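# Loosen both captive screws on the switch's right fan tray

## Task

On the switch's right-hand fan tray (right as seen facing the switch), back out both captive screws, the one above the handle and the one below it. Turn each knob counterclockwise until that screw pops free of its thread. The fan tray must stay fully seated in its slot, and the fan trays on the shelf below must end exactly as they began. Stay within the switch slots, the lower shelf and the space above and between them; the loose ESD tray sits on that shelf. When done, open the gripper and pull the arm away.

## Robot and tools

Robot: one six-joint arm with a two-finger parallel gripper, plus one camera, cam_wrist (504x504, fisheye), mounted on the hand. A flat block about 9 cm long sticks out from the wrist-roll axis toward the gripper's +x side and rotates with the hand, so keep it clear of the switch when turning.

Frames: the scene frame has its origin on the table surface under the arm base, +z up, +x forward, and +y to the left when looking along +x. The base may sit slightly tilted. Results report end_effector_position (metres) and end_effector_quat_wxyz in this frame; that point lies midway between the closed finger pads and may be somewhat off at long reach. The fingers point along the gripper's +z and close along its y. Closed fingertips reach about 19 mm beyond that point, open ones about 6 mm. While closing, the tips travel about 13 mm further out from the arm, so leave space in front of a surface.

Joint order, used in every row and every per-joint list in results: elbow, wrist pitch, shoulder, wrist roll, waist, forearm roll. Trust only this order. Values are absolute target angles in radians (not offsets). Ranges: elbow -4.224 to 0.061, wrist pitch -2.164 to 2.164, shoulder -2.304 to 2.304, wrist roll -6.283 to 6.283, waist -6.283 to 6.283, forearm roll -6.283 to 6.283. Real ends may differ by up to 0.010. A target beyond a range end by more than 0.010, and outside the current angle, gets the call refused; a target beyond the real end is clipped, sometimes reported as "joint sent to its limit".

A row is 9 numbers: the six joint angles above, then gripper position, force_limit, speed, each of the last three between -1 and 1. Position +1 is fully open (85 mm); pads touch near -0.8; -1 squeezes until blocked. force_limit: about 20 N at -1, 128 N at 0, 235 N at +1 per pad. speed: roughly 20 mm/s at -1, 85 at 0, 150 at +1; fast closes grip a bit harder. A new force_limit or speed only applies after a position change of at least 0.01.

Tools:
- execute_actions(actions): a list of actions run in sequence. Each action is a table of 1 to 15 rows of 9 numbers; each row is one 1/30 s step, and the last row is repeated to fill 15 steps. An empty list just returns state and images.
- move(target, speed, blocking): target is one 9-number row of absolute joint angles plus gripper values. All joints travel proportionally, so the hand follows a curve; duration 0.5 to 10 s. speed (0.01 to 2 rad/s, default 0.5) caps the joint with the largest travel. It does not stop for obstacles; faster motion or aiming deeper past contact presses harder. blocking=false returns after 0.5 s while motion continues; then use wait or stop before sending rows or another move. The extra "move:" line gives the ending (done, off_target, moving, held, fault), limits=held or none, and the joint furthest from its target.
- wait(seconds): 0 to 10, holds the last command and lets time pass.
- stop(): brakes a running move; fingers keep going.
- zoom_image(camera, region): camera "cam_wrist", region [x0, y0, x1, y1] in image pixels from the top-left, at most 504 by 504.
- finished_scene(scene): ends the scene, irreversibly; pass the scene number.

Motion limits: joint targets change at most 3.14 rad/s; each step keeps targets within 0.623 rad of the measured angle and scales them back if the hand would land more than 70 mm from where it is. "Joint targets" shows what is being driven now; resend those angles to hold still. Unfinished motion must be recommanded.

Results include Joint positions, velocities, torques (offset and noisy, nonzero in free air) and targets, the gripper's object_status (0 moving, 1 blocked while opening, 2 blocked while closing = gripping, 3 reached target or pads met) and position_measured in counts (3 open, ~78 = 60 mm, ~130 = 40 mm, ~180 = 20 mm, ~230 pads together). "joint command not followed" means the clearance check altered targets.

Camera: cam_wrist K=[[238.13, 0, 254.748], [0, 237.892, 250.937], [0, 0, 1]], D=[0.12, 0, 0, 0], theta_max_deg=73.8; the pose follows the joints, and results list changed numbers.

Avoid: knocking anything out of the work area (scene ends), disturbing the lower fan trays or ESD tray, pulling the fan tray out, hard impacts and heavy pressing. Load limits (N m): waist 54.6, shoulder 54.6, elbow 45.5, forearm roll 24.5, wrist pitch 17.2, wrist roll 17.2; reaching one triggers a torque fault (back-off plus a 10 s hold). Holding loads heats motors: warning from 65 °C, brakes at 80 °C (OVER-TEMPERATURE FAULT). Quick, smooth, low-effort motion is preferred. The robot keeps its last command while you compose replies.

Each tool is called after "Call:" as name([rows], argument=value, ...), one row to a line, values as JSON.

## Session

I'll start by reading the current state and camera image.

Call:
execute_actions(actions=[])

Scene clock: 0.00 s.
end_effector_position=(+0.5677, -0.1956, +0.2669) position_measured=3 object_status=3 end_effector_quat_wxyz=(-0.156, +0.743, +0.113, +0.641) end_effector_velocity=(+0.000, +0.001, +0.000) end_effector_angular_velocity=(-0.000, -0.000, +0.001)
Joint names: [elbow, wrist pitch, shoulder, wrist roll, waist, forearm roll]
Joint positions: [-0.804 -1.569 -0.804  0.109 -0.795  1.947]
Joint velocities: [-0.    -0.    -0.    -0.     0.001  0.   ]
Joint torques (N m, as the arm reports them, + toward a larger angle): no reading
Joint targets: [-0.804 -1.569 -0.804 0.109 -0.795 1.947]

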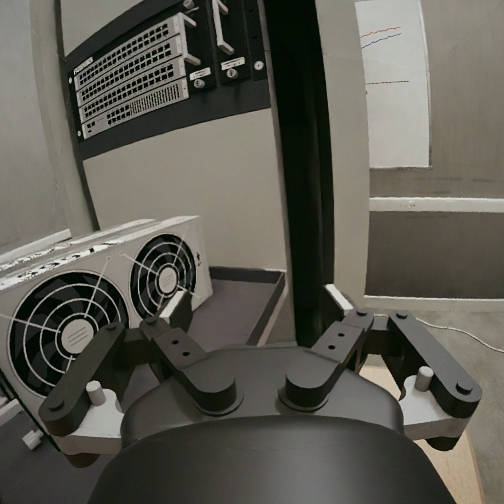

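Call:
zoom_image(camera="cam_wrist", region=[140, 0, 300, 120])

Region (140, 0, 300, 120) of cam_wrist's 504x504 image, scaled by 3.150, with more detail than that image has; it fills the top 378 rows of this view, and the rest is white.

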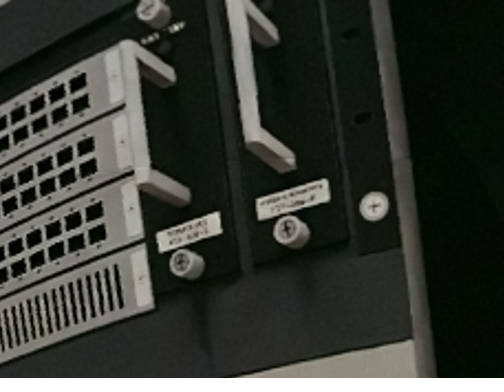

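Call:
move(target=[-0.33, -1.29, 0.124, 0.30, -0.5255, 2.591, 1, 0, 0], speed=0.6)

Scene clock: 16.03 s.
end_effector_position=(+0.5510, -0.1105, +0.5201) position_measured=3 object_status=3 end_effector_quat_wxyz=(+0.000, +0.708, +0.000, +0.707) end_effector_velocity=(-0.000, -0.000, +0.001) end_effector_angular_velocity=(+0.001, -0.003, -0.001)
Joint names: [elbow, wrist pitch, shoulder, wrist roll, waist, forearm roll]
Joint positions: [-0.33  -1.29   0.124  0.3   -0.526  2.591]
Joint velocities: [ 0.001 -0.001  0.003  0.001 -0.     0.002]
Joint torques (N m, as the arm reports them, + toward a larger angle): [-24.86  -2.16  13.97   0.07   1.18   1.39]
Joint targets: [-0.330 -1.290 0.124 0.300 -0.526 2.591]
move: done; limits=none; farthest joint: the waist, 0.000 radians from its target (0.270 radians at the start)
camera_calibration (this result's frames):
cam_wrist: T_world_to_cam=[[0.0000998327, -0.999861, -0.0166564, -0.0957744], [-0.233137, 0.0161742, -0.972309, 0.670504], [0.972444, 0.0039803, -0.233103, -0.267], [0, 0, 0, 1]] pos_world=[0.415972, -0.105543, 0.588104]

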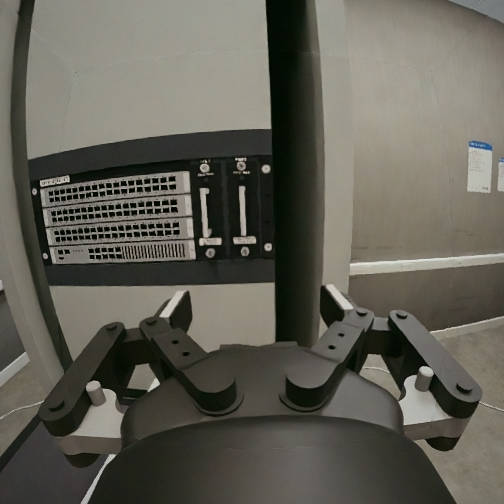

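Call:
zoom_image(camera="cam_wrist", region=[180, 140, 300, 270])

Region (180, 140, 300, 270) of cam_wrist's 504x504 image, scaled by 3.877, with more detail than that image has; it fills the left 465 columns of this view, and the rest is white.

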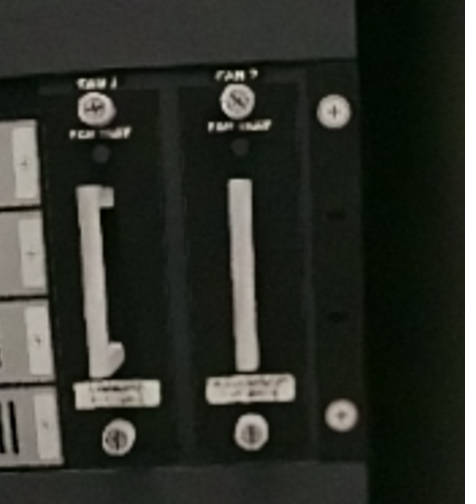

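Call:
move(target=[-0.6637, -1.2517, -0.2166, 0.195, -0.2753, 2.8482, 1, 0, 0], speed=0.5)

Scene clock: 22.17 s.
end_effector_position=(+0.7006, -0.0855, +0.4934) position_measured=3 object_status=3 end_effector_quat_wxyz=(-0.000, +0.708, -0.000, +0.707) end_effector_velocity=(+0.001, +0.001, -0.001) end_effector_angular_velocity=(+0.001, +0.002, +0.000)
Joint names: [elbow, wrist pitch, shoulder, wrist roll, waist, forearm roll]
Joint positions: [-0.663 -1.252 -0.216  0.195 -0.276  2.848]
Joint velocities: [-0.003  0.002 -0.003 -0.001  0.003  0.003]
Joint torques (N m, as the arm reports them, + toward a larger angle): [-23.91  -2.05  21.62   0.1    0.19   0.93]
Joint targets: [-0.664 -1.252 -0.217 0.195 -0.275 2.848]
move: done; limits=none; farthest joint: the waist, 0.000 radians from its target (0.250 radians at the start)
camera_calibration (this result's frames):
cam_wrist: T_world_to_cam=[[-0.000179703, -0.999831, -0.0183916, -0.0701892], [-0.232765, 0.0179283, -0.972368, 0.678924], [0.972533, 0.00410619, -0.232729, -0.419045], [0, 0, 0, 1]] pos_world=[0.565552, -0.0806286, 0.561349]

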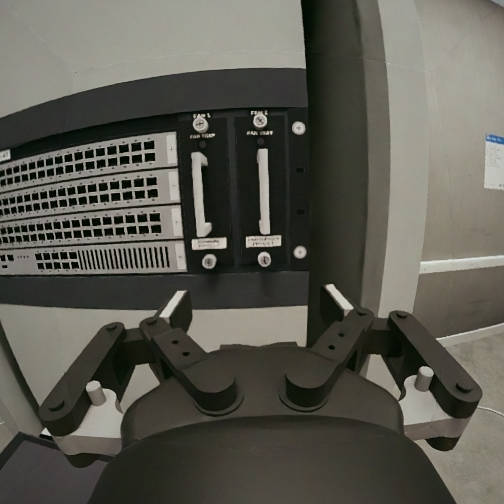

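Call:
zoom_image(camera="cam_wrist", region=[180, 100, 340, 290])

Region (180, 100, 340, 290) of cam_wrist's 504x504 image, scaled by 2.653, with more detail than that image has; it fills the left 424 columns of this view, and the rest is white.

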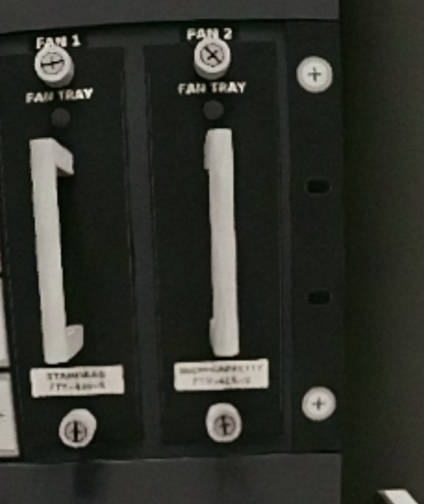

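Call:
move(target=[-0.8294, -1.1946, -0.3265, 0.199, -0.2480, 2.8712, -0.165, 0, 0.5], speed=0.3)

Call:
zoom_image(camera="cam_wrist", region=[170, 190, 350, 340])

Scene clock: 25.57 s.
end_effector_position=(+0.7607, -0.0895, +0.4937) position_measured=150 object_status=3 end_effector_quat_wxyz=(-0.001, +0.708, -0.001, +0.707) end_effector_velocity=(+0.001, +0.000, +0.000) end_effector_angular_velocity=(+0.000, -0.000, +0.000)
Joint names: [elbow, wrist pitch, shoulder, wrist roll, waist, forearm roll]
Joint positions: [-0.829 -1.195 -0.326  0.199 -0.248  2.871]
Joint velocities: [-0.003  0.001 -0.002  0.     0.     0.   ]
Joint torques (N m, as the arm reports them, + toward a larger angle): [-24.44  -2.35  23.99   0.12   0.28   1.38]
Joint targets: [-0.829 -1.195 -0.326 0.199 -0.248 2.871]
move: done; limits=none; farthest joint: the waist, 0.000 radians from its target (0.027 radians at the start)
camera_calibration (this result's frames):
cam_wrist: T_world_to_cam=[[-0.000125697, -0.999825, -0.0186899, -0.0739744], [-0.232909, 0.0182051, -0.972328, 0.693372], [0.972499, 0.00423082, -0.232871, -0.477252], [0, 0, 0, 1]] pos_world=[0.62561, -0.0845652, 0.561664]

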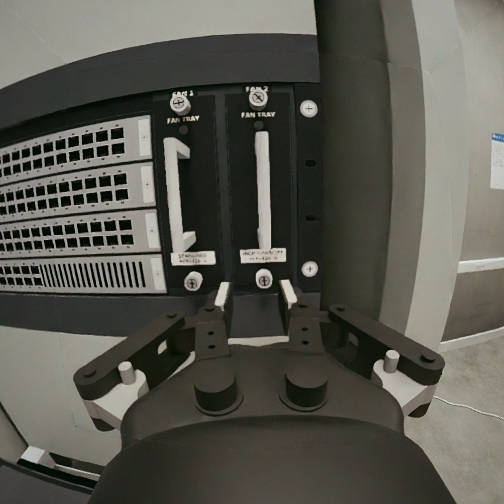

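Region (170, 190, 350, 340) of cam_wrist's 504x504 image, scaled by 2.800, with more detail than that image has.

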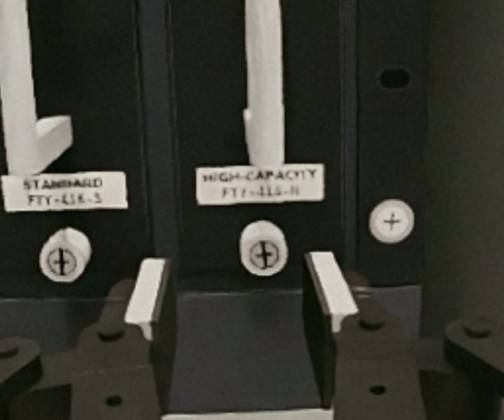

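Call:
move(target=[-0.8344, -1.1962, -0.3312, 0.206, -0.26255, 2.8558, -0.165, 0, 0.5], speed=0.2)

Call:
zoom_image(camera="cam_wrist", region=[170, 190, 350, 340])

Scene clock: 28.53 s.
end_effector_position=(+0.7608, -0.0964, +0.4937) position_measured=150 object_status=3 end_effector_quat_wxyz=(-0.000, +0.708, -0.000, +0.707) end_effector_velocity=(+0.000, -0.000, +0.000) end_effector_angular_velocity=(+0.000, -0.000, +0.001)
Joint names: [elbow, wrist pitch, shoulder, wrist roll, waist, forearm roll]
Joint positions: [-0.834 -1.196 -0.331  0.206 -0.262  2.856]
Joint velocities: [-0.001 -0.    -0.     0.001 -0.001 -0.002]
Joint torques (N m, as the arm reports them, + toward a larger angle): [-25.19  -2.14  27.51   0.17   1.49   1.52]
Joint targets: [-0.834 -1.196 -0.331 0.206 -0.263 2.856]
move: done; limits=none; farthest joint: the waist, 0.000 radians from its target (0.015 radians at the start)
camera_calibration (this result's frames):
cam_wrist: T_world_to_cam=[[-0.000124152, -0.999831, -0.0183693, -0.0810381], [-0.232897, 0.0178931, -0.972337, 0.693467], [0.972501, 0.00415744, -0.23286, -0.477339], [0, 0, 0, 1]] pos_world=[0.625709, -0.0914482, 0.561641]

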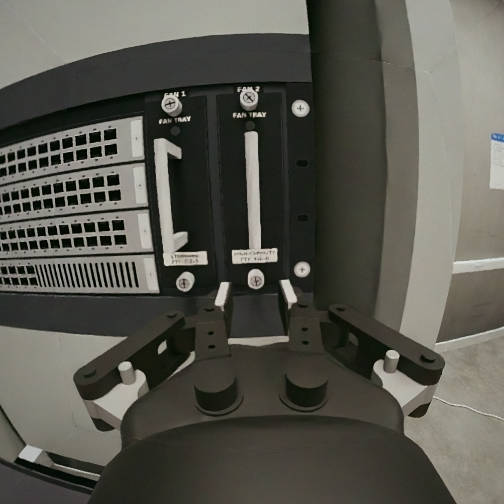

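Region (170, 190, 350, 340) of cam_wrist's 504x504 image, scaled by 2.800, with more detail than that image has.

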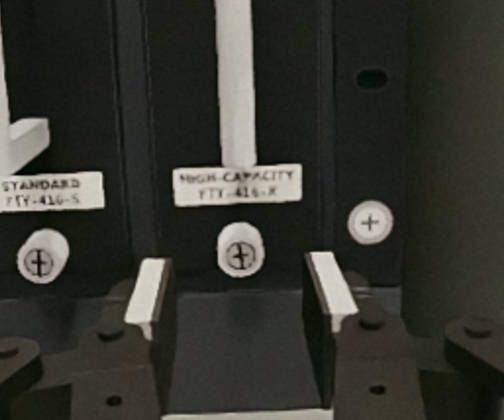

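Call:
move(target=[-0.8344, -1.1962, -0.3312, 1.777, -0.26255, 2.8558, -0.165, 0, 0.5], speed=2)

Call:
zoom_image(camera="cam_wrist", region=[170, 190, 350, 340])

Scene clock: 30.63 s.
end_effector_position=(+0.7608, -0.0965, +0.4937) position_measured=150 object_status=3 end_effector_quat_wxyz=(+0.500, -0.500, +0.501, -0.499) end_effector_velocity=(-0.000, -0.001, -0.001) end_effector_angular_velocity=(+0.003, +0.001, -0.001)
Joint names: [elbow, wrist pitch, shoulder, wrist roll, waist, forearm roll]
Joint positions: [-0.834 -1.196 -0.331  1.777 -0.263  2.856]
Joint velocities: [ 0.001  0.001 -0.     0.002 -0.001  0.   ]
Joint torques (N m, as the arm reports them, + toward a larger angle): [-24.94  -2.26  26.56   0.07  -0.48   1.23]
Joint targets: [-0.834 -1.196 -0.331 1.777 -0.263 2.856]
move: done; limits=none; farthest joint: the waist, 0.000 radians from its target (0.000 radians at the start)
camera_calibration (this result's frames):
cam_wrist: T_world_to_cam=[[-0.00152558, 0.0183496, -0.99983, 0.502699], [-0.231407, 0.972687, 0.0182046, 0.29539], [0.972856, 0.231396, 0.00276233, -0.572017], [0, 0, 0, 1]] pos_world=[0.625612, -0.164184, 0.498817]

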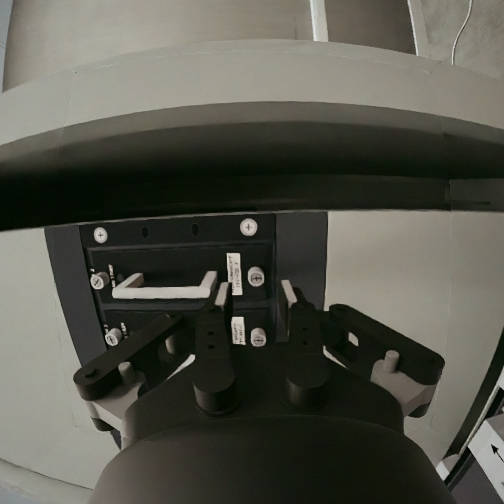

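Region (170, 190, 350, 340) of cam_wrist's 504x504 image, scaled by 2.800, with more detail than that image has.

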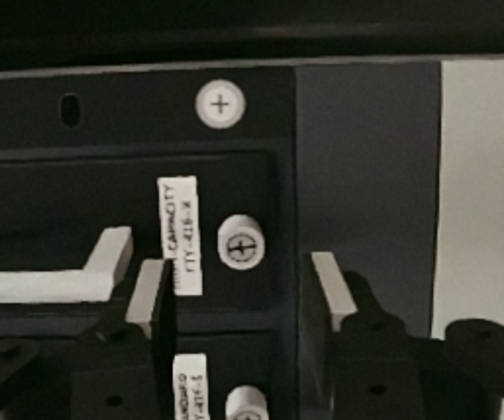

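Call:
move(target=[-0.8344, -1.1962, -0.3312, 3.3476, -0.26255, 2.8558, -0.165, 0, 0.5], speed=2)

Call:
zoom_image(camera="cam_wrist", region=[170, 190, 350, 340])

Call:
move(target=[-0.8344, -1.1962, -0.3312, 4.9184, -0.26255, 2.8558, -0.165, 0, 0.5], speed=2)

Call:
zoom_image(camera="cam_wrist", region=[170, 190, 350, 340])

Scene clock: 33.13 s.
end_effector_position=(+0.7608, -0.0965, +0.4937) position_measured=150 object_status=3 end_effector_quat_wxyz=(+0.707, +0.000, +0.708, +0.000) end_effector_velocity=(+0.000, +0.000, +0.000) end_effector_angular_velocity=(+0.003, -0.001, +0.000)
Joint names: [elbow, wrist pitch, shoulder, wrist roll, waist, forearm roll]
Joint positions: [-0.834 -1.196 -0.331  3.347 -0.263  2.856]
Joint velocities: [-0.    -0.     0.     0.003  0.001  0.   ]
Joint torques (N m, as the arm reports them, + toward a larger angle): [-24.96  -2.32  24.55   0.11  -0.62   1.26]
Joint targets: [-0.834 -1.196 -0.331 3.348 -0.263 2.856]
move: done; limits=none; farthest joint: the waist, 0.000 radians from its target (0.000 radians at the start)
camera_calibration (this result's frames):
cam_wrist: T_world_to_cam=[[0.0000093158, 0.999835, 0.0181536, 0.0936151], [-0.230059, -0.0176645, 0.973016, -0.272559], [0.973177, -0.00418547, 0.230021, -0.707184], [0, 0, 0, 1]] pos_world=[0.625509, -0.101374, 0.426172]

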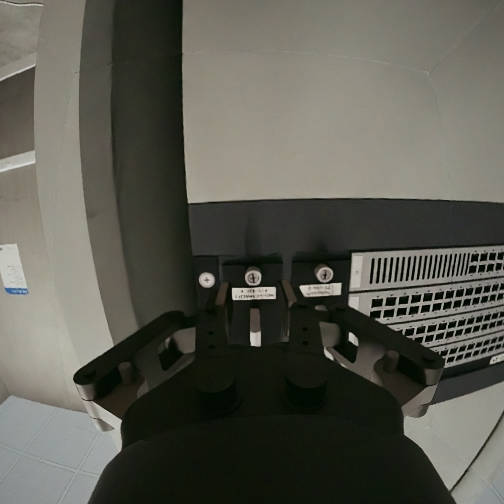

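Region (170, 190, 350, 340) of cam_wrist's 504x504 image, scaled by 2.800, with more detail than that image has.

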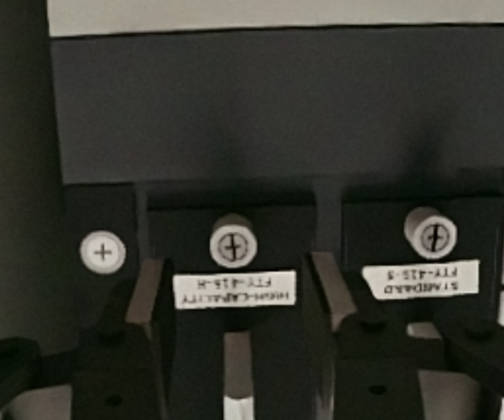

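Scene clock: 34.87 s.
end_effector_position=(+0.7608, -0.0965, +0.4937) position_measured=150 object_status=3 end_effector_quat_wxyz=(+0.499, +0.501, +0.500, +0.500) end_effector_velocity=(-0.000, -0.001, +0.000) end_effector_angular_velocity=(+0.002, -0.001, -0.002)
Joint names: [elbow, wrist pitch, shoulder, wrist roll, waist, forearm roll]
Joint positions: [-0.834 -1.196 -0.331  4.918 -0.263  2.856]
Joint velocities: [-0.    -0.001  0.     0.002 -0.001  0.001]
Joint torques (N m, as the arm reports them, + toward a larger angle): [-24.82  -2.13  25.79   0.07  -0.69   1.17]
Joint targets: [-0.834 -1.196 -0.331 4.918 -0.263 2.856]
move: done; limits=none; farthest joint: the waist, 0.000 radians from its target (0.000 radians at the start)
camera_calibration (this result's frames):
cam_wrist: T_world_to_cam=[[0.0013965, -0.0181571, 0.999834, -0.490295], [-0.231552, -0.972668, -0.0173403, 0.125408], [0.972821, -0.23149, -0.00556265, -0.612529], [0, 0, 0, 1]] pos_world=[0.625604, -0.0287164, 0.488981]

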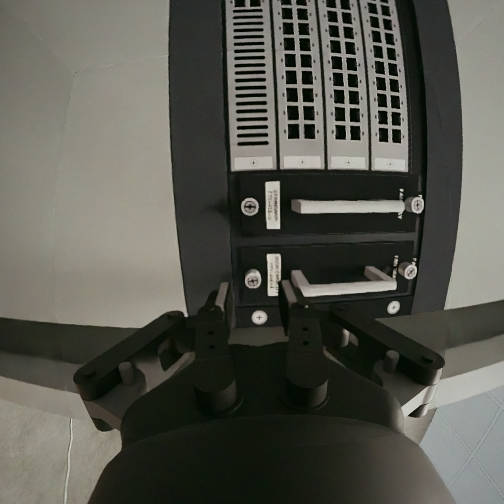

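Region (170, 190, 350, 340) of cam_wrist's 504x504 image, scaled by 2.800, with more detail than that image has.

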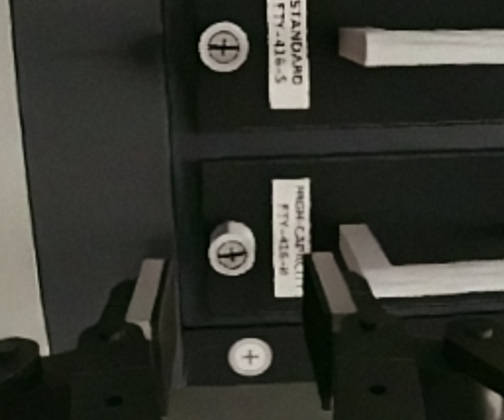

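Call:
move(target=[-0.90325, -1.17353, -0.3780, 6.2, -0.25149, 2.86506, -0.165, 0, 0.5], speed=1.5)

Call:
zoom_image(camera="cam_wrist", region=[170, 190, 350, 340])

Scene clock: 38.37 s.
end_effector_position=(+0.7850, -0.0976, +0.4922) position_measured=150 object_status=3 end_effector_quat_wxyz=(+0.102, +0.700, +0.102, +0.699) end_effector_velocity=(+0.000, +0.002, -0.000) end_effector_angular_velocity=(+0.002, -0.001, +0.002)
Joint names: [elbow, wrist pitch, shoulder, wrist roll, waist, forearm roll]
Joint positions: [-0.903 -1.174 -0.378  6.2   -0.251  2.865]
Joint velocities: [ 0.    -0.001 -0.     0.001  0.002  0.   ]
Joint torques (N m, as the arm reports them, + toward a larger angle): [-24.68  -2.34  26.92   0.16  -1.4    2.04]
Joint targets: [-0.903 -1.174 -0.378 6.200 -0.251 2.865]
move: done; limits=none; farthest joint: the waist, 0.000 radians from its target (0.011 radians at the start)
camera_calibration (this result's frames):
cam_wrist: T_world_to_cam=[[0.000285825, -0.963239, 0.268645, -0.220326], [-0.232842, -0.261326, -0.936746, 0.652883], [0.972515, -0.0622842, -0.224357, -0.51188], [0, 0, 0, 1]] pos_world=[0.649893, -0.0734938, 0.555932]

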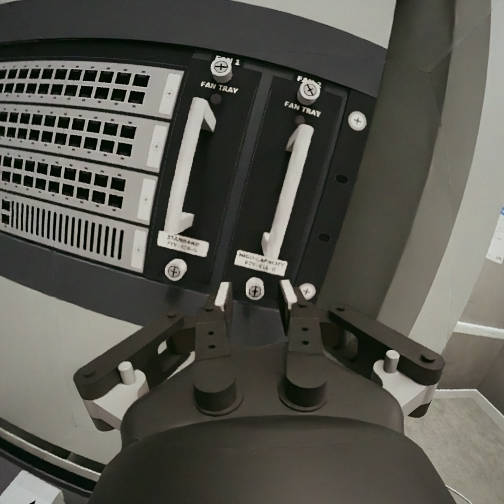

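Region (170, 190, 350, 340) of cam_wrist's 504x504 image, scaled by 2.800, with more detail than that image has.

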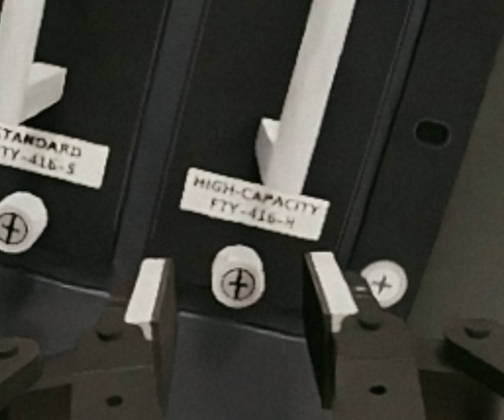

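Call:
move(target=[-0.9392, -1.15961, -0.40038, 6.2, -0.24519, 2.87025, -0.165, 0, 0.5], speed=0.05)

Call:
zoom_image(camera="cam_wrist", region=[170, 190, 350, 340])

Scene clock: 42.27 s.
end_effector_position=(+0.7974, -0.0976, +0.4922) position_measured=150 object_status=3 end_effector_quat_wxyz=(+0.102, +0.700, +0.102, +0.699) end_effector_velocity=(+0.000, -0.001, +0.000) end_effector_angular_velocity=(-0.000, +0.000, -0.001)
Joint names: [elbow, wrist pitch, shoulder, wrist roll, waist, forearm roll]
Joint positions: [-0.939 -1.16  -0.4    6.2   -0.245  2.87 ]
Joint velocities: [-0.001  0.001 -0.001  0.    -0.001 -0.   ]
Joint torques (N m, as the arm reports them, + toward a larger angle): [-25.52  -2.19  28.8    0.05   0.58   0.99]
Joint targets: [-0.939 -1.160 -0.400 6.200 -0.245 2.870]
move: done; limits=none; farthest joint: the waist, 0.000 radians from its target (0.006 radians at the start)
camera_calibration (this result's frames):
cam_wrist: T_world_to_cam=[[0.000268992, -0.963121, 0.269067, -0.220514], [-0.232841, -0.261732, -0.936633, 0.655668], [0.972515, -0.0623979, -0.224324, -0.524018], [0, 0, 0, 1]] pos_world=[0.662341, -0.0734702, 0.555904]

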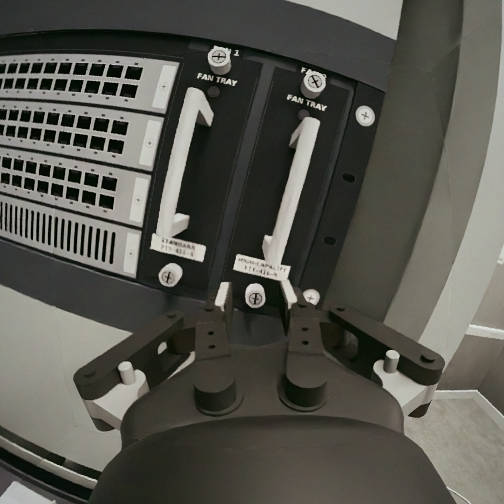

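Region (170, 190, 350, 340) of cam_wrist's 504x504 image, scaled by 2.800, with more detail than that image has.

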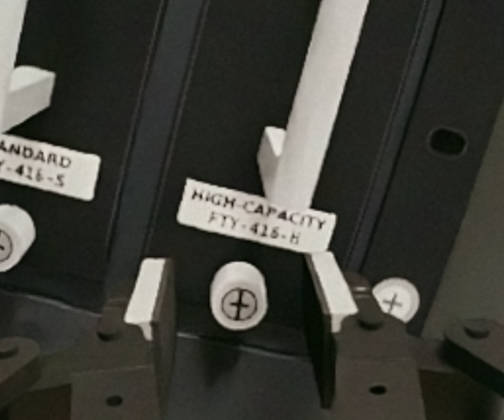

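Call:
move(target=[-0.9392, -1.15961, -0.40038, 6.2, -0.24519, 2.87025, -1, 0, -0.3], speed=0.05)

Call:
zoom_image(camera="cam_wrist", region=[170, 190, 350, 340])

Scene clock: 43.27 s.
end_effector_position=(+0.7973, -0.0975, +0.4922) position_measured=206 object_status=2 end_effector_quat_wxyz=(+0.102, +0.700, +0.102, +0.699) end_effector_velocity=(-0.000, -0.001, -0.000) end_effector_angular_velocity=(+0.001, +0.000, -0.002)
Joint names: [elbow, wrist pitch, shoulder, wrist roll, waist, forearm roll]
Joint positions: [-0.939 -1.16  -0.4    6.2   -0.245  2.87 ]
Joint velocities: [-0.     0.    -0.     0.    -0.001  0.001]
Joint torques (N m, as the arm reports them, + toward a larger angle): [-29.05  -1.63  26.52   0.    -0.05   1.92]
Joint targets: [-0.939 -1.160 -0.400 6.200 -0.245 2.870]
move: done; limits=none; farthest joint: the waist, 0.000 radians from its target (0.000 radians at the start)
camera_calibration (this result's frames):
cam_wrist: T_world_to_cam=[[0.000357602, -0.963138, 0.269007, -0.220492], [-0.232662, -0.261705, -0.936685, 0.655541], [0.972558, -0.0622528, -0.224179, -0.524055], [0, 0, 0, 1]] pos_world=[0.662272, -0.0734297, 0.555867]

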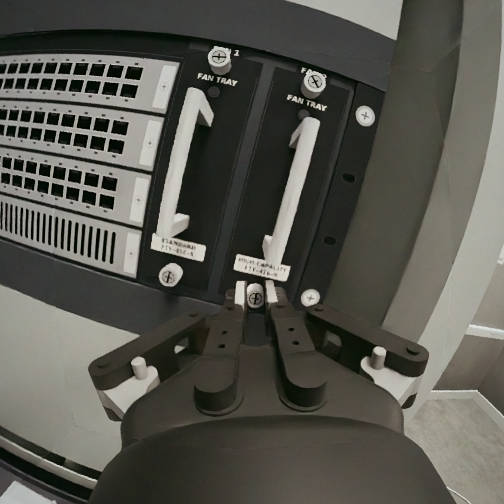

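Region (170, 190, 350, 340) of cam_wrist's 504x504 image, scaled by 2.800, with more detail than that image has.

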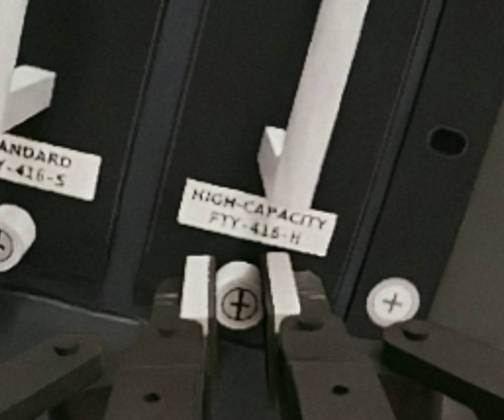

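Call:
move(target=[-0.9392, -1.15961, -0.40038, 4.6, -0.24519, 2.87025, -1, 0, -0.3], speed=1.0)

Call:
zoom_image(camera="cam_wrist", region=[170, 190, 350, 340])

Scene clock: 45.83 s.
end_effector_position=(+0.7974, -0.0976, +0.4923) position_measured=206 object_status=2 end_effector_quat_wxyz=(+0.573, +0.415, +0.573, +0.414) end_effector_velocity=(+0.000, +0.002, -0.000) end_effector_angular_velocity=(-0.001, +0.000, +0.002)
Joint names: [elbow, wrist pitch, shoulder, wrist roll, waist, forearm roll]
Joint positions: [-0.939 -1.16  -0.4    4.6   -0.245  2.87 ]
Joint velocities: [-0.     0.    -0.    -0.002  0.002  0.   ]
Joint torques (N m, as the arm reports them, + toward a larger angle): [-34.51  -0.38  22.02   0.24   2.39   1.58]
Joint targets: [-0.939 -1.160 -0.400 4.600 -0.245 2.870]
move: done; limits=none; farthest joint: the waist, 0.000 radians from its target (0.000 radians at the start)
camera_calibration (this result's frames):
cam_wrist: T_world_to_cam=[[0.00111979, 0.296854, 0.954922, -0.435867], [-0.231136, -0.928988, 0.289063, -0.0141364], [0.972921, -0.221041, 0.0675733, -0.683524], [0, 0, 0, 1]] pos_world=[0.662236, -0.0348303, 0.466493]

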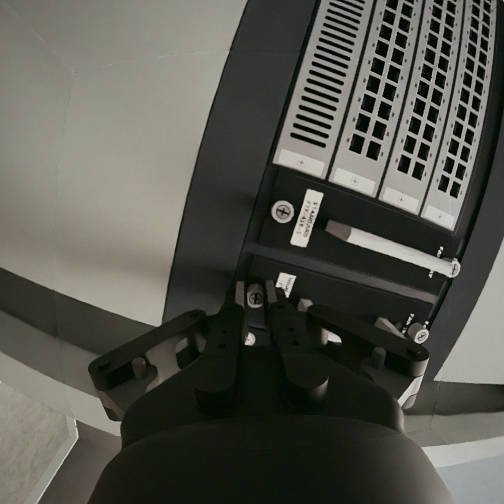

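Region (170, 190, 350, 340) of cam_wrist's 504x504 image, scaled by 2.800, with more detail than that image has.

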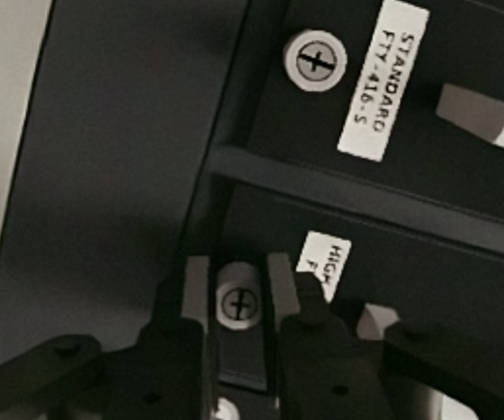

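Call:
move(target=[-0.9392, -1.15961, -0.40038, 3.0, -0.24519, 2.87025, -1, 0, -0.3], speed=1.5)

Call:
zoom_image(camera="cam_wrist", region=[170, 190, 350, 340])

Scene clock: 48.23 s.
end_effector_position=(+0.7974, -0.0976, +0.4922) position_measured=206 object_status=2 end_effector_quat_wxyz=(+0.696, -0.122, +0.697, -0.122) end_effector_velocity=(-0.000, -0.002, +0.000) end_effector_angular_velocity=(-0.002, -0.000, -0.003)
Joint names: [elbow, wrist pitch, shoulder, wrist roll, waist, forearm roll]
Joint positions: [-0.939 -1.16  -0.4    3.    -0.245  2.87 ]
Joint velocities: [-0.     0.001  0.    -0.002 -0.002  0.   ]
Joint torques (N m, as the arm reports them, + toward a larger angle): [-38.91   0.64  20.95   0.17   1.65   2.1 ]
Joint targets: [-0.939 -1.160 -0.400 3.000 -0.245 2.870]
move: done; limits=none; farthest joint: the waist, 0.000 radians from its target (0.000 radians at the start)
camera_calibration (this result's frames):
cam_wrist: T_world_to_cam=[[-0.000504855, 0.94584, -0.324633, 0.258634], [-0.230177, 0.315806, 0.920481, -0.204193], [0.973149, 0.0751878, 0.217551, -0.728608], [0, 0, 0, 1]] pos_world=[0.662174, -0.125358, 0.430427]

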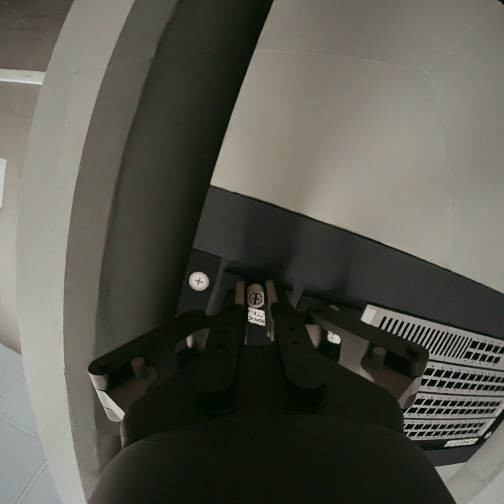

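Region (170, 190, 350, 340) of cam_wrist's 504x504 image, scaled by 2.800, with more detail than that image has.

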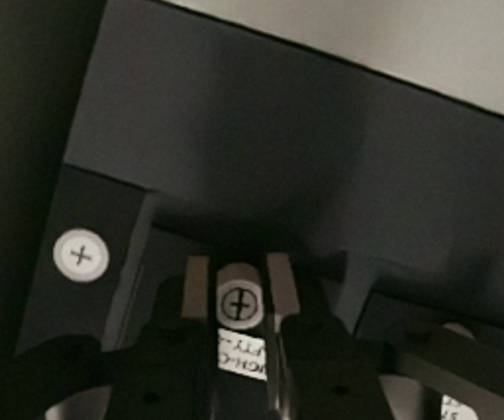

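Call:
move(target=[-0.93776, -1.16017, -0.39949, 3.0, -0.24544, 2.87004, -1, 0, -0.3], speed=0.02)

Scene clock: 49.90 s.
end_effector_position=(+0.7972, -0.0976, +0.4922) position_measured=206 object_status=2 end_effector_quat_wxyz=(+0.696, -0.123, +0.697, -0.122) end_effector_velocity=(-0.000, +0.001, -0.000) end_effector_angular_velocity=(+0.000, +0.000, +0.001)
Joint names: [elbow, wrist pitch, shoulder, wrist roll, waist, forearm roll]
Joint positions: [-0.938 -1.159 -0.4    3.    -0.245  2.87 ]
Joint velocities: [ 0.001 -0.     0.    -0.     0.001 -0.   ]
Joint torques (N m, as the arm reports them, + toward a larger angle): [-33.3   -0.53  24.56   0.27   0.01   2.77]
Joint targets: [-0.938 -1.160 -0.399 3.000 -0.245 2.870]
move: done; limits=none; farthest joint: the elbow, 0.001 radians from its target (0.001 radians at the start)
camera_calibration (this result's frames):
cam_wrist: T_world_to_cam=[[-0.000596874, 0.945745, -0.324909, 0.258839], [-0.229864, 0.316079, 0.920466, -0.204492], [0.973223, 0.0752341, 0.217204, -0.728302], [0, 0, 0, 1]] pos_world=[0.661949, -0.125367, 0.430517]

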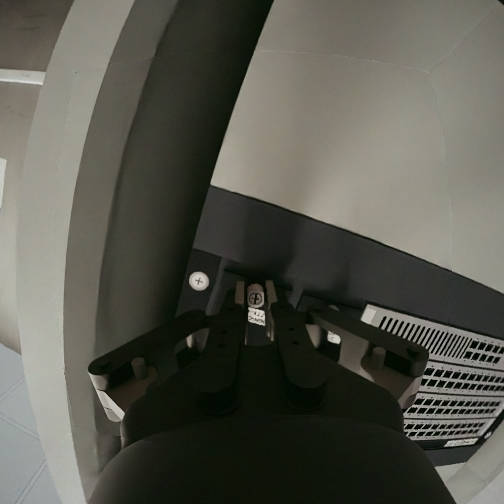

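Call:
wait(seconds=0.5)

Scene clock: 50.57 s.
end_effector_position=(+0.7971, -0.0976, +0.4922) position_measured=206 object_status=2 end_effector_quat_wxyz=(+0.696, -0.123, +0.697, -0.122) end_effector_velocity=(-0.000, -0.001, +0.000) end_effector_angular_velocity=(-0.000, -0.001, -0.002)
Joint names: [elbow, wrist pitch, shoulder, wrist roll, waist, forearm roll]
Joint positions: [-0.938 -1.16  -0.4    3.    -0.245  2.87 ]
Joint velocities: [ 0.    -0.001  0.    -0.001 -0.001  0.001]
Joint torques (N m, as the arm reports them, + toward a larger angle): [-28.8   -1.04  25.28   0.1   -1.23   2.75]
Joint targets: [-0.938 -1.160 -0.399 3.000 -0.245 2.870]
wait: 0.50 s; at rest from the start
camera_calibration (this result's frames):
cam_wrist: T_world_to_cam=[[-0.0005413, 0.945764, -0.324855, 0.258775], [-0.230068, 0.316023, 0.920434, -0.204355], [0.973174, 0.0752371, 0.217419, -0.728225], [0, 0, 0, 1]] pos_world=[0.661815, -0.125369, 0.43049]

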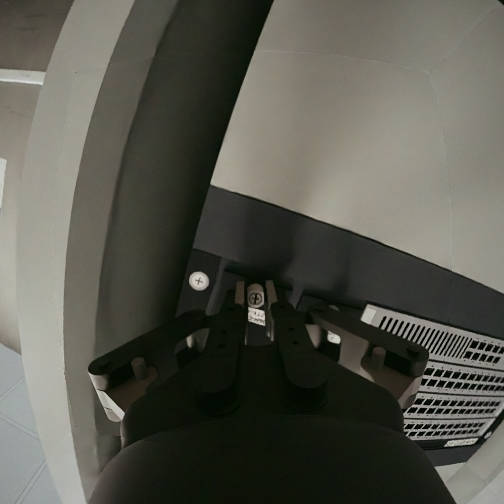

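Call:
move(target=[-0.93632, -1.16072, -0.39859, -1.6, -0.24569, 2.86984, -1, 0, -0.3], speed=2)

Call:
zoom_image(camera="cam_wrist", region=[170, 190, 350, 340])

Scene clock: 54.27 s.
end_effector_position=(+0.7965, -0.0976, +0.4923) position_measured=206 object_status=2 end_effector_quat_wxyz=(+0.555, +0.438, +0.556, +0.438) end_effector_velocity=(-0.000, -0.001, +0.000) end_effector_angular_velocity=(-0.001, -0.000, -0.001)
Joint names: [elbow, wrist pitch, shoulder, wrist roll, waist, forearm roll]
Joint positions: [-0.936 -1.161 -0.399 -1.6   -0.246  2.87 ]
Joint velocities: [-0.     0.    -0.    -0.001 -0.001  0.   ]
Joint torques (N m, as the arm reports them, + toward a larger angle): [-25.13  -1.77  26.42   0.25  -0.77   0.36]
Joint targets: [-0.936 -1.161 -0.399 -1.600 -0.246 2.870]
move: done; limits=none; farthest joint: the waist, 0.000 radians from its target (0.000 radians at the start)
camera_calibration (this result's frames):
cam_wrist: T_world_to_cam=[[0.00121949, 0.216455, 0.976292, -0.454316], [-0.231262, -0.949766, 0.210863, 0.0221883], [0.972891, -0.226036, 0.0488997, -0.673879], [0, 0, 0, 1]] pos_world=[0.661296, -0.0329081, 0.471819]

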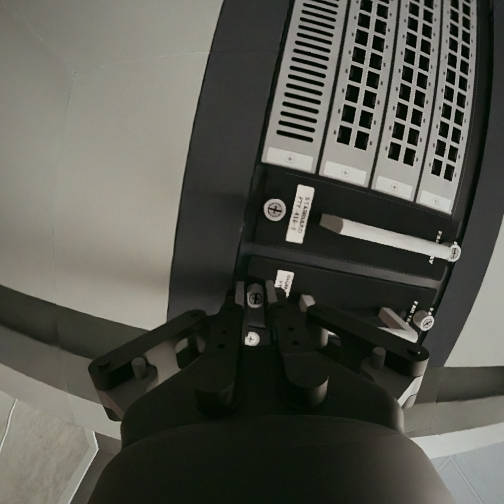

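Region (170, 190, 350, 340) of cam_wrist's 504x504 image, scaled by 2.800, with more detail than that image has.

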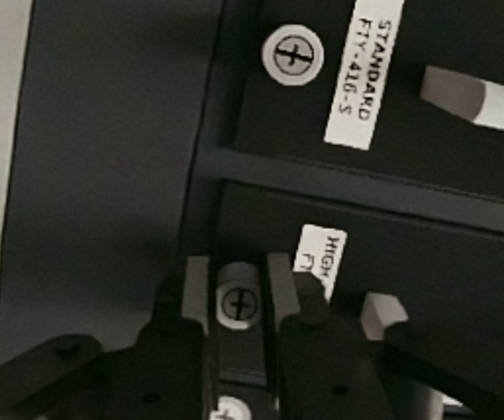

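Call:
move(target=[-0.93489, -1.16128, -0.39770, -6.2, -0.24595, 2.86963, -1, 0, -0.3], speed=2)

Call:
zoom_image(camera="cam_wrist", region=[170, 190, 350, 340])

Scene clock: 57.73 s.
end_effector_position=(+0.7960, -0.0976, +0.4922) position_measured=206 object_status=2 end_effector_quat_wxyz=(+0.043, +0.706, +0.043, +0.705) end_effector_velocity=(+0.000, +0.001, +0.000) end_effector_angular_velocity=(-0.002, -0.001, +0.002)
Joint names: [elbow, wrist pitch, shoulder, wrist roll, waist, forearm roll]
Joint positions: [-0.935 -1.161 -0.398 -6.2   -0.246  2.87 ]
Joint velocities: [-0.    -0.001 -0.    -0.002  0.001 -0.   ]
Joint torques (N m, as the arm reports them, + toward a larger angle): [-27.18  -1.88  25.86   0.31  -0.93   2.52]
Joint targets: [-0.935 -1.161 -0.398 -6.200 -0.246 2.870]
move: done; limits=none; farthest joint: the waist, 0.000 radians from its target (0.000 radians at the start)
camera_calibration (this result's frames):
cam_wrist: T_world_to_cam=[[-0.0000066033, -0.994413, 0.105556, -0.14289], [-0.233027, -0.102648, -0.967037, 0.685917], [0.97247, -0.0246038, -0.231725, -0.515259], [0, 0, 0, 1]] pos_world=[0.660911, -0.0843613, 0.558992]

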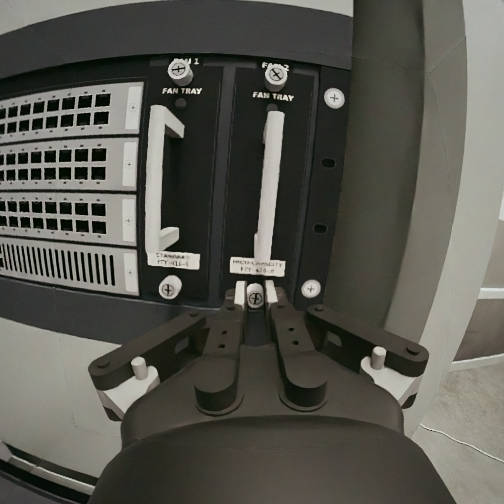

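Region (170, 190, 350, 340) of cam_wrist's 504x504 image, scaled by 2.800, with more detail than that image has.

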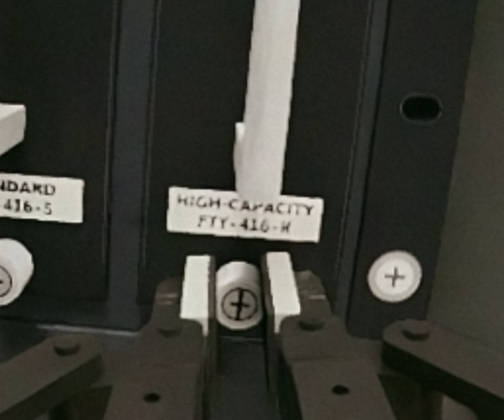

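Call:
move(target=[-0.93489, -1.16128, -0.39770, -6.2, -0.24595, 2.86963, -0.4, 0, 0.3], speed=0.5)

Call:
zoom_image(camera="cam_wrist", region=[170, 190, 350, 340])

Scene clock: 58.67 s.
end_effector_position=(+0.7960, -0.0976, +0.4922) position_measured=179 object_status=3 end_effector_quat_wxyz=(+0.044, +0.706, +0.044, +0.705) end_effector_velocity=(-0.000, -0.000, -0.000) end_effector_angular_velocity=(-0.000, +0.001, +0.000)
Joint names: [elbow, wrist pitch, shoulder, wrist roll, waist, forearm roll]
Joint positions: [-0.935 -1.161 -0.398 -6.2   -0.246  2.87 ]
Joint velocities: [ 0.     0.    -0.    -0.    -0.001 -0.001]
Joint torques (N m, as the arm reports them, + toward a larger angle): [-25.07  -2.34  29.49   0.17  -2.     1.34]
Joint targets: [-0.935 -1.161 -0.398 -6.200 -0.246 2.870]
move: done; limits=none; farthest joint: the waist, 0.000 radians from its target (0.000 radians at the start)
camera_calibration (this result's frames):
cam_wrist: T_world_to_cam=[[0.0000115982, -0.994389, 0.105787, -0.143012], [-0.232873, -0.102881, -0.96705, 0.685844], [0.972507, -0.0246236, -0.231568, -0.515363], [0, 0, 0, 1]] pos_world=[0.660911, -0.0843392, 0.559033]

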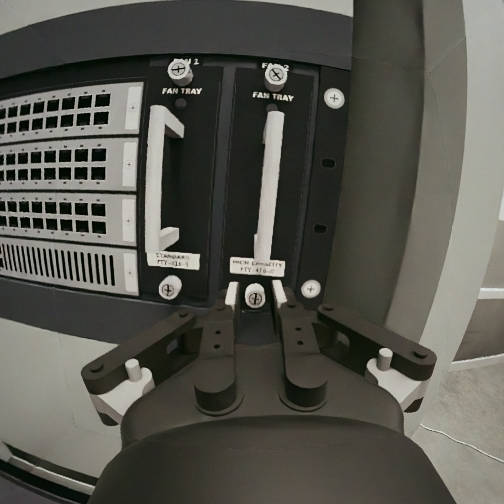

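Region (170, 190, 350, 340) of cam_wrist's 504x504 image, scaled by 2.800, with more detail than that image has.

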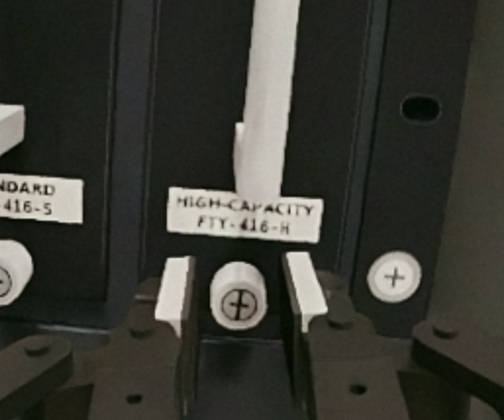

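Call:
execute_actions([
  [[-0.93489, -1.16128, -0.39770, -6.2, -0.24595, 2.86963, -0.49, 0, 0.3],[-0.93489, -1.16128, -0.39770, -6.2, -0.24595, 2.86963, -0.49, 0, 0.3],[-0.93489, -1.16128, -0.39770, -6.2, -0.24595, 2.86963, -0.49, 0, 0.3],[-0.93489, -1.16128, -0.39770, 6.2, -0.24595, 2.86963, -0.49, 0, 0.3]],
  [[-0.93489, -1.16128, -0.39770, 6.2, -0.24595, 2.86963, -0.49, 0, 0.3]],
  [[-0.93489, -1.16128, -0.39770, 6.2, -0.24595, 2.86963, -0.49, 0, 0.3]],
  [[-0.93489, -1.16128, -0.39770, 6.2, -0.24595, 2.86963, -0.49, 0, 0.3]],
  [[-0.93489, -1.16128, -0.39770, 6.2, -0.24595, 2.86963, -0.49, 0, 0.3]],
  [[-0.93489, -1.16128, -0.39770, 6.2, -0.24595, 2.86963, -0.49, 0, 0.3]],
  [[-0.93489, -1.16128, -0.39770, 6.2, -0.24595, 2.86963, -0.49, 0, 0.3]],
  [[-0.93489, -1.16128, -0.39770, 6.2, -0.24595, 2.86963, -0.49, 0, 0.3]],
  [[-0.93489, -1.16128, -0.39770, 6.2, -0.24595, 2.86963, -0.49, 0, 0.3]],
  [[-0.93489, -1.16128, -0.39770, 6.2, -0.24595, 2.86963, -0.49, 0, 0.3]],
])

Call:
zoom_image(camera="cam_wrist", region=[170, 190, 350, 340])

Scene clock: 65.57 s.
end_effector_position=(+0.7960, -0.0976, +0.4922) position_measured=191 object_status=3 end_effector_quat_wxyz=(+0.103, +0.700, +0.103, +0.699) end_effector_velocity=(-0.000, -0.001, +0.000) end_effector_angular_velocity=(+0.025, -0.000, -0.002)
Joint names: [elbow, wrist pitch, shoulder, wrist roll, waist, forearm roll]
Joint positions: [-0.935 -1.161 -0.398  6.198 -0.246  2.87 ]
Joint velocities: [ 0.     0.     0.     0.025 -0.001  0.001]
Joint torques (N m, as the arm reports them, + toward a larger angle): [-25.62  -2.41  29.01   0.23   0.76   0.67]
Joint targets: [-0.935 -1.161 -0.398 6.200 -0.246 2.870]
camera_calibration (this result's frames):
cam_wrist: T_world_to_cam=[[0.000274696, -0.962503, 0.271272, -0.221554], [-0.232837, -0.263878, -0.936032, 0.654829], [0.972516, -0.0629051, -0.224179, -0.522742], [0, 0, 0, 1]] pos_world=[0.660904, -0.0733342, 0.555854]

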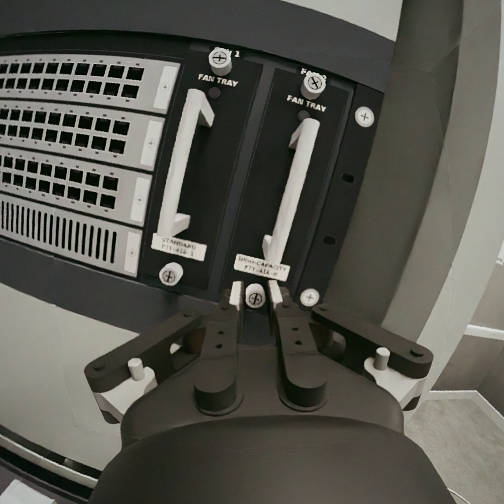

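Region (170, 190, 350, 340) of cam_wrist's 504x504 image, scaled by 2.800, with more detail than that image has.

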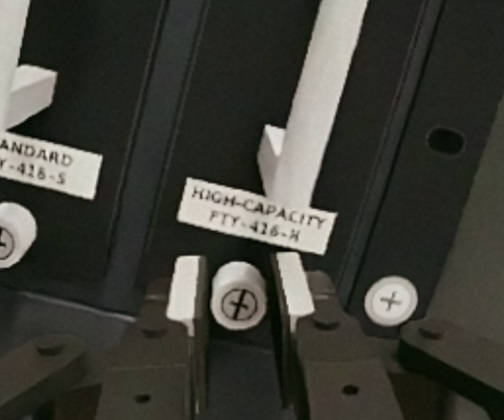

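Call:
execute_actions([
  [[-0.93489, -1.16128, -0.39770, 6.2, -0.24595, 2.86963, -1, 0, -0.3]],
  [[-0.93442, -1.16146, -0.39741, -6.2, -0.24603, 2.86956, -1, 0, -0.3]],
  [[-0.93394, -1.16165, -0.39711, -6.2, -0.24612, 2.86949, -1, 0, -0.3]],
  [[-0.93347, -1.16183, -0.39682, -6.2, -0.24620, 2.86943, -1, 0, -0.3]],
  [[-0.93299, -1.16202, -0.39652, -6.2, -0.24628, 2.86936, -1, 0, -0.3]],
  [[-0.93252, -1.16220, -0.39623, -6.2, -0.24637, 2.86929, -1, 0, -0.3]],
  [[-0.93204, -1.16238, -0.39593, -6.2, -0.24645, 2.86922, -1, 0, -0.3]],
  [[-0.93157, -1.16257, -0.39564, -6.2, -0.24653, 2.86915, -1, 0, -0.3]],
  [[-0.93109, -1.16275, -0.39534, -6.2, -0.24661, 2.86909, -1, 0, -0.3]],
  [[-0.93086, -1.16284, -0.39519, -6.2, -0.24665, 2.86905, -1, 0, -0.3]],
  [[-0.93086, -1.16284, -0.39519, -6.2, -0.24665, 2.86905, -1, 0, -0.3]],
])

Call:
zoom_image(camera="cam_wrist", region=[170, 190, 350, 340])

Scene clock: 73.70 s.
end_effector_position=(+0.7946, -0.0976, +0.4922) position_measured=206 object_status=2 end_effector_quat_wxyz=(+0.043, +0.706, +0.043, +0.705) end_effector_velocity=(+0.000, +0.000, -0.000) end_effector_angular_velocity=(-0.008, +0.000, +0.000)
Joint names: [elbow, wrist pitch, shoulder, wrist roll, waist, forearm roll]
Joint positions: [-0.931 -1.163 -0.395 -6.199 -0.247  2.869]
Joint velocities: [-0.     0.    -0.    -0.008  0.001  0.   ]
Joint torques (N m, as the arm reports them, + toward a larger angle): [-28.66  -1.48  27.46   0.04  -3.12   3.5 ]
Joint targets: [-0.931 -1.163 -0.395 -6.200 -0.247 2.869]
camera_calibration (this result's frames):
cam_wrist: T_world_to_cam=[[0.000108412, -0.994487, 0.104859, -0.142592], [-0.23298, -0.101998, -0.967118, 0.685683], [0.972482, -0.0243251, -0.231706, -0.513897], [0, 0, 0, 1]] pos_world=[0.659521, -0.0843682, 0.559015]

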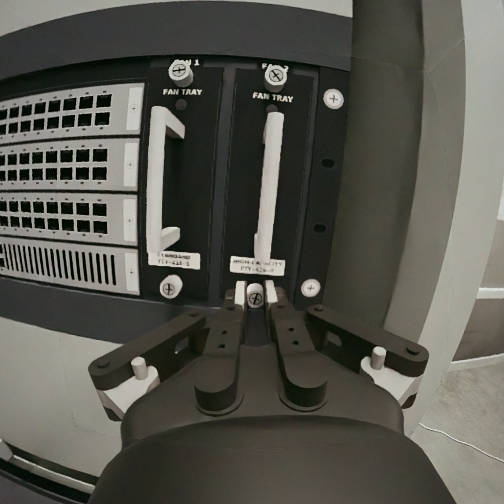

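Region (170, 190, 350, 340) of cam_wrist's 504x504 image, scaled by 2.800, with more detail than that image has.

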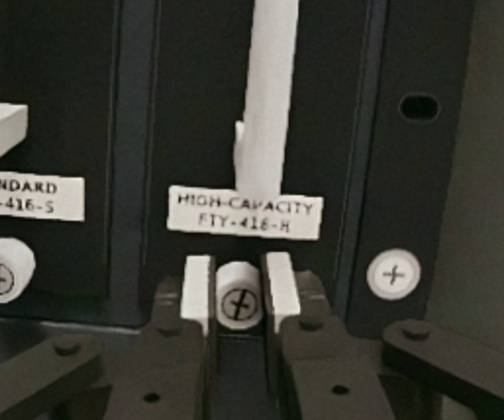

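Call:
execute_actions([
  [[-0.93086, -1.16284, -0.39519, -6.2, -0.24665, 2.86905, -0.49, 0, 0.3]],
])

Call:
zoom_image(camera="cam_wrist", region=[170, 190, 350, 340])

Scene clock: 74.40 s.
end_effector_position=(+0.7946, -0.0977, +0.4923) position_measured=191 object_status=3 end_effector_quat_wxyz=(+0.044, +0.706, +0.043, +0.705) end_effector_velocity=(-0.000, +0.002, -0.000) end_effector_angular_velocity=(+0.000, +0.001, +0.002)
Joint names: [elbow, wrist pitch, shoulder, wrist roll, waist, forearm roll]
Joint positions: [-0.931 -1.163 -0.395 -6.2   -0.247  2.869]
Joint velocities: [ 0.001 -0.     0.    -0.     0.002 -0.   ]
Joint torques (N m, as the arm reports them, + toward a larger angle): [-25.39  -2.24  27.84  -0.08  -2.34   0.92]
Joint targets: [-0.931 -1.163 -0.395 -6.200 -0.247 2.869]
camera_calibration (this result's frames):
cam_wrist: T_world_to_cam=[[-0.0000884528, -0.994396, 0.10572, -0.142958], [-0.232913, -0.102792, -0.96705, 0.685582], [0.972498, -0.024709, -0.231599, -0.514018], [0, 0, 0, 1]] pos_world=[0.659549, -0.0843854, 0.559059]

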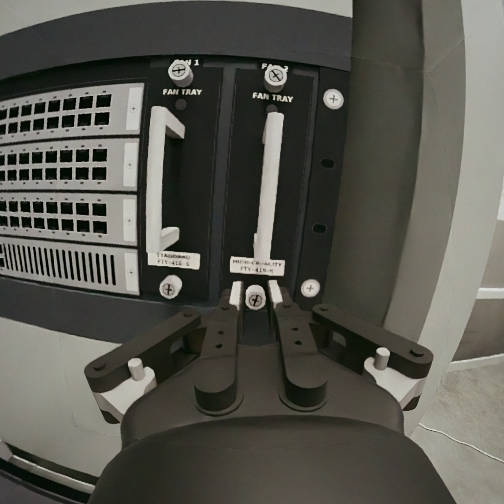

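Region (170, 190, 350, 340) of cam_wrist's 504x504 image, scaled by 2.800, with more detail than that image has.

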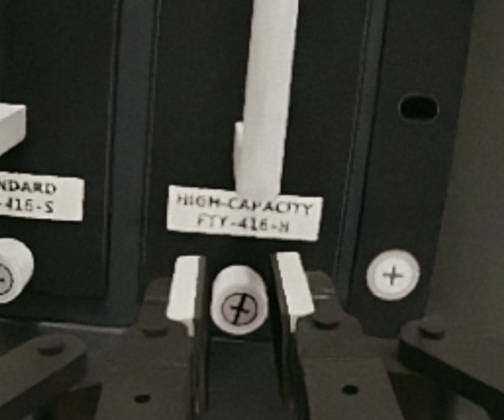

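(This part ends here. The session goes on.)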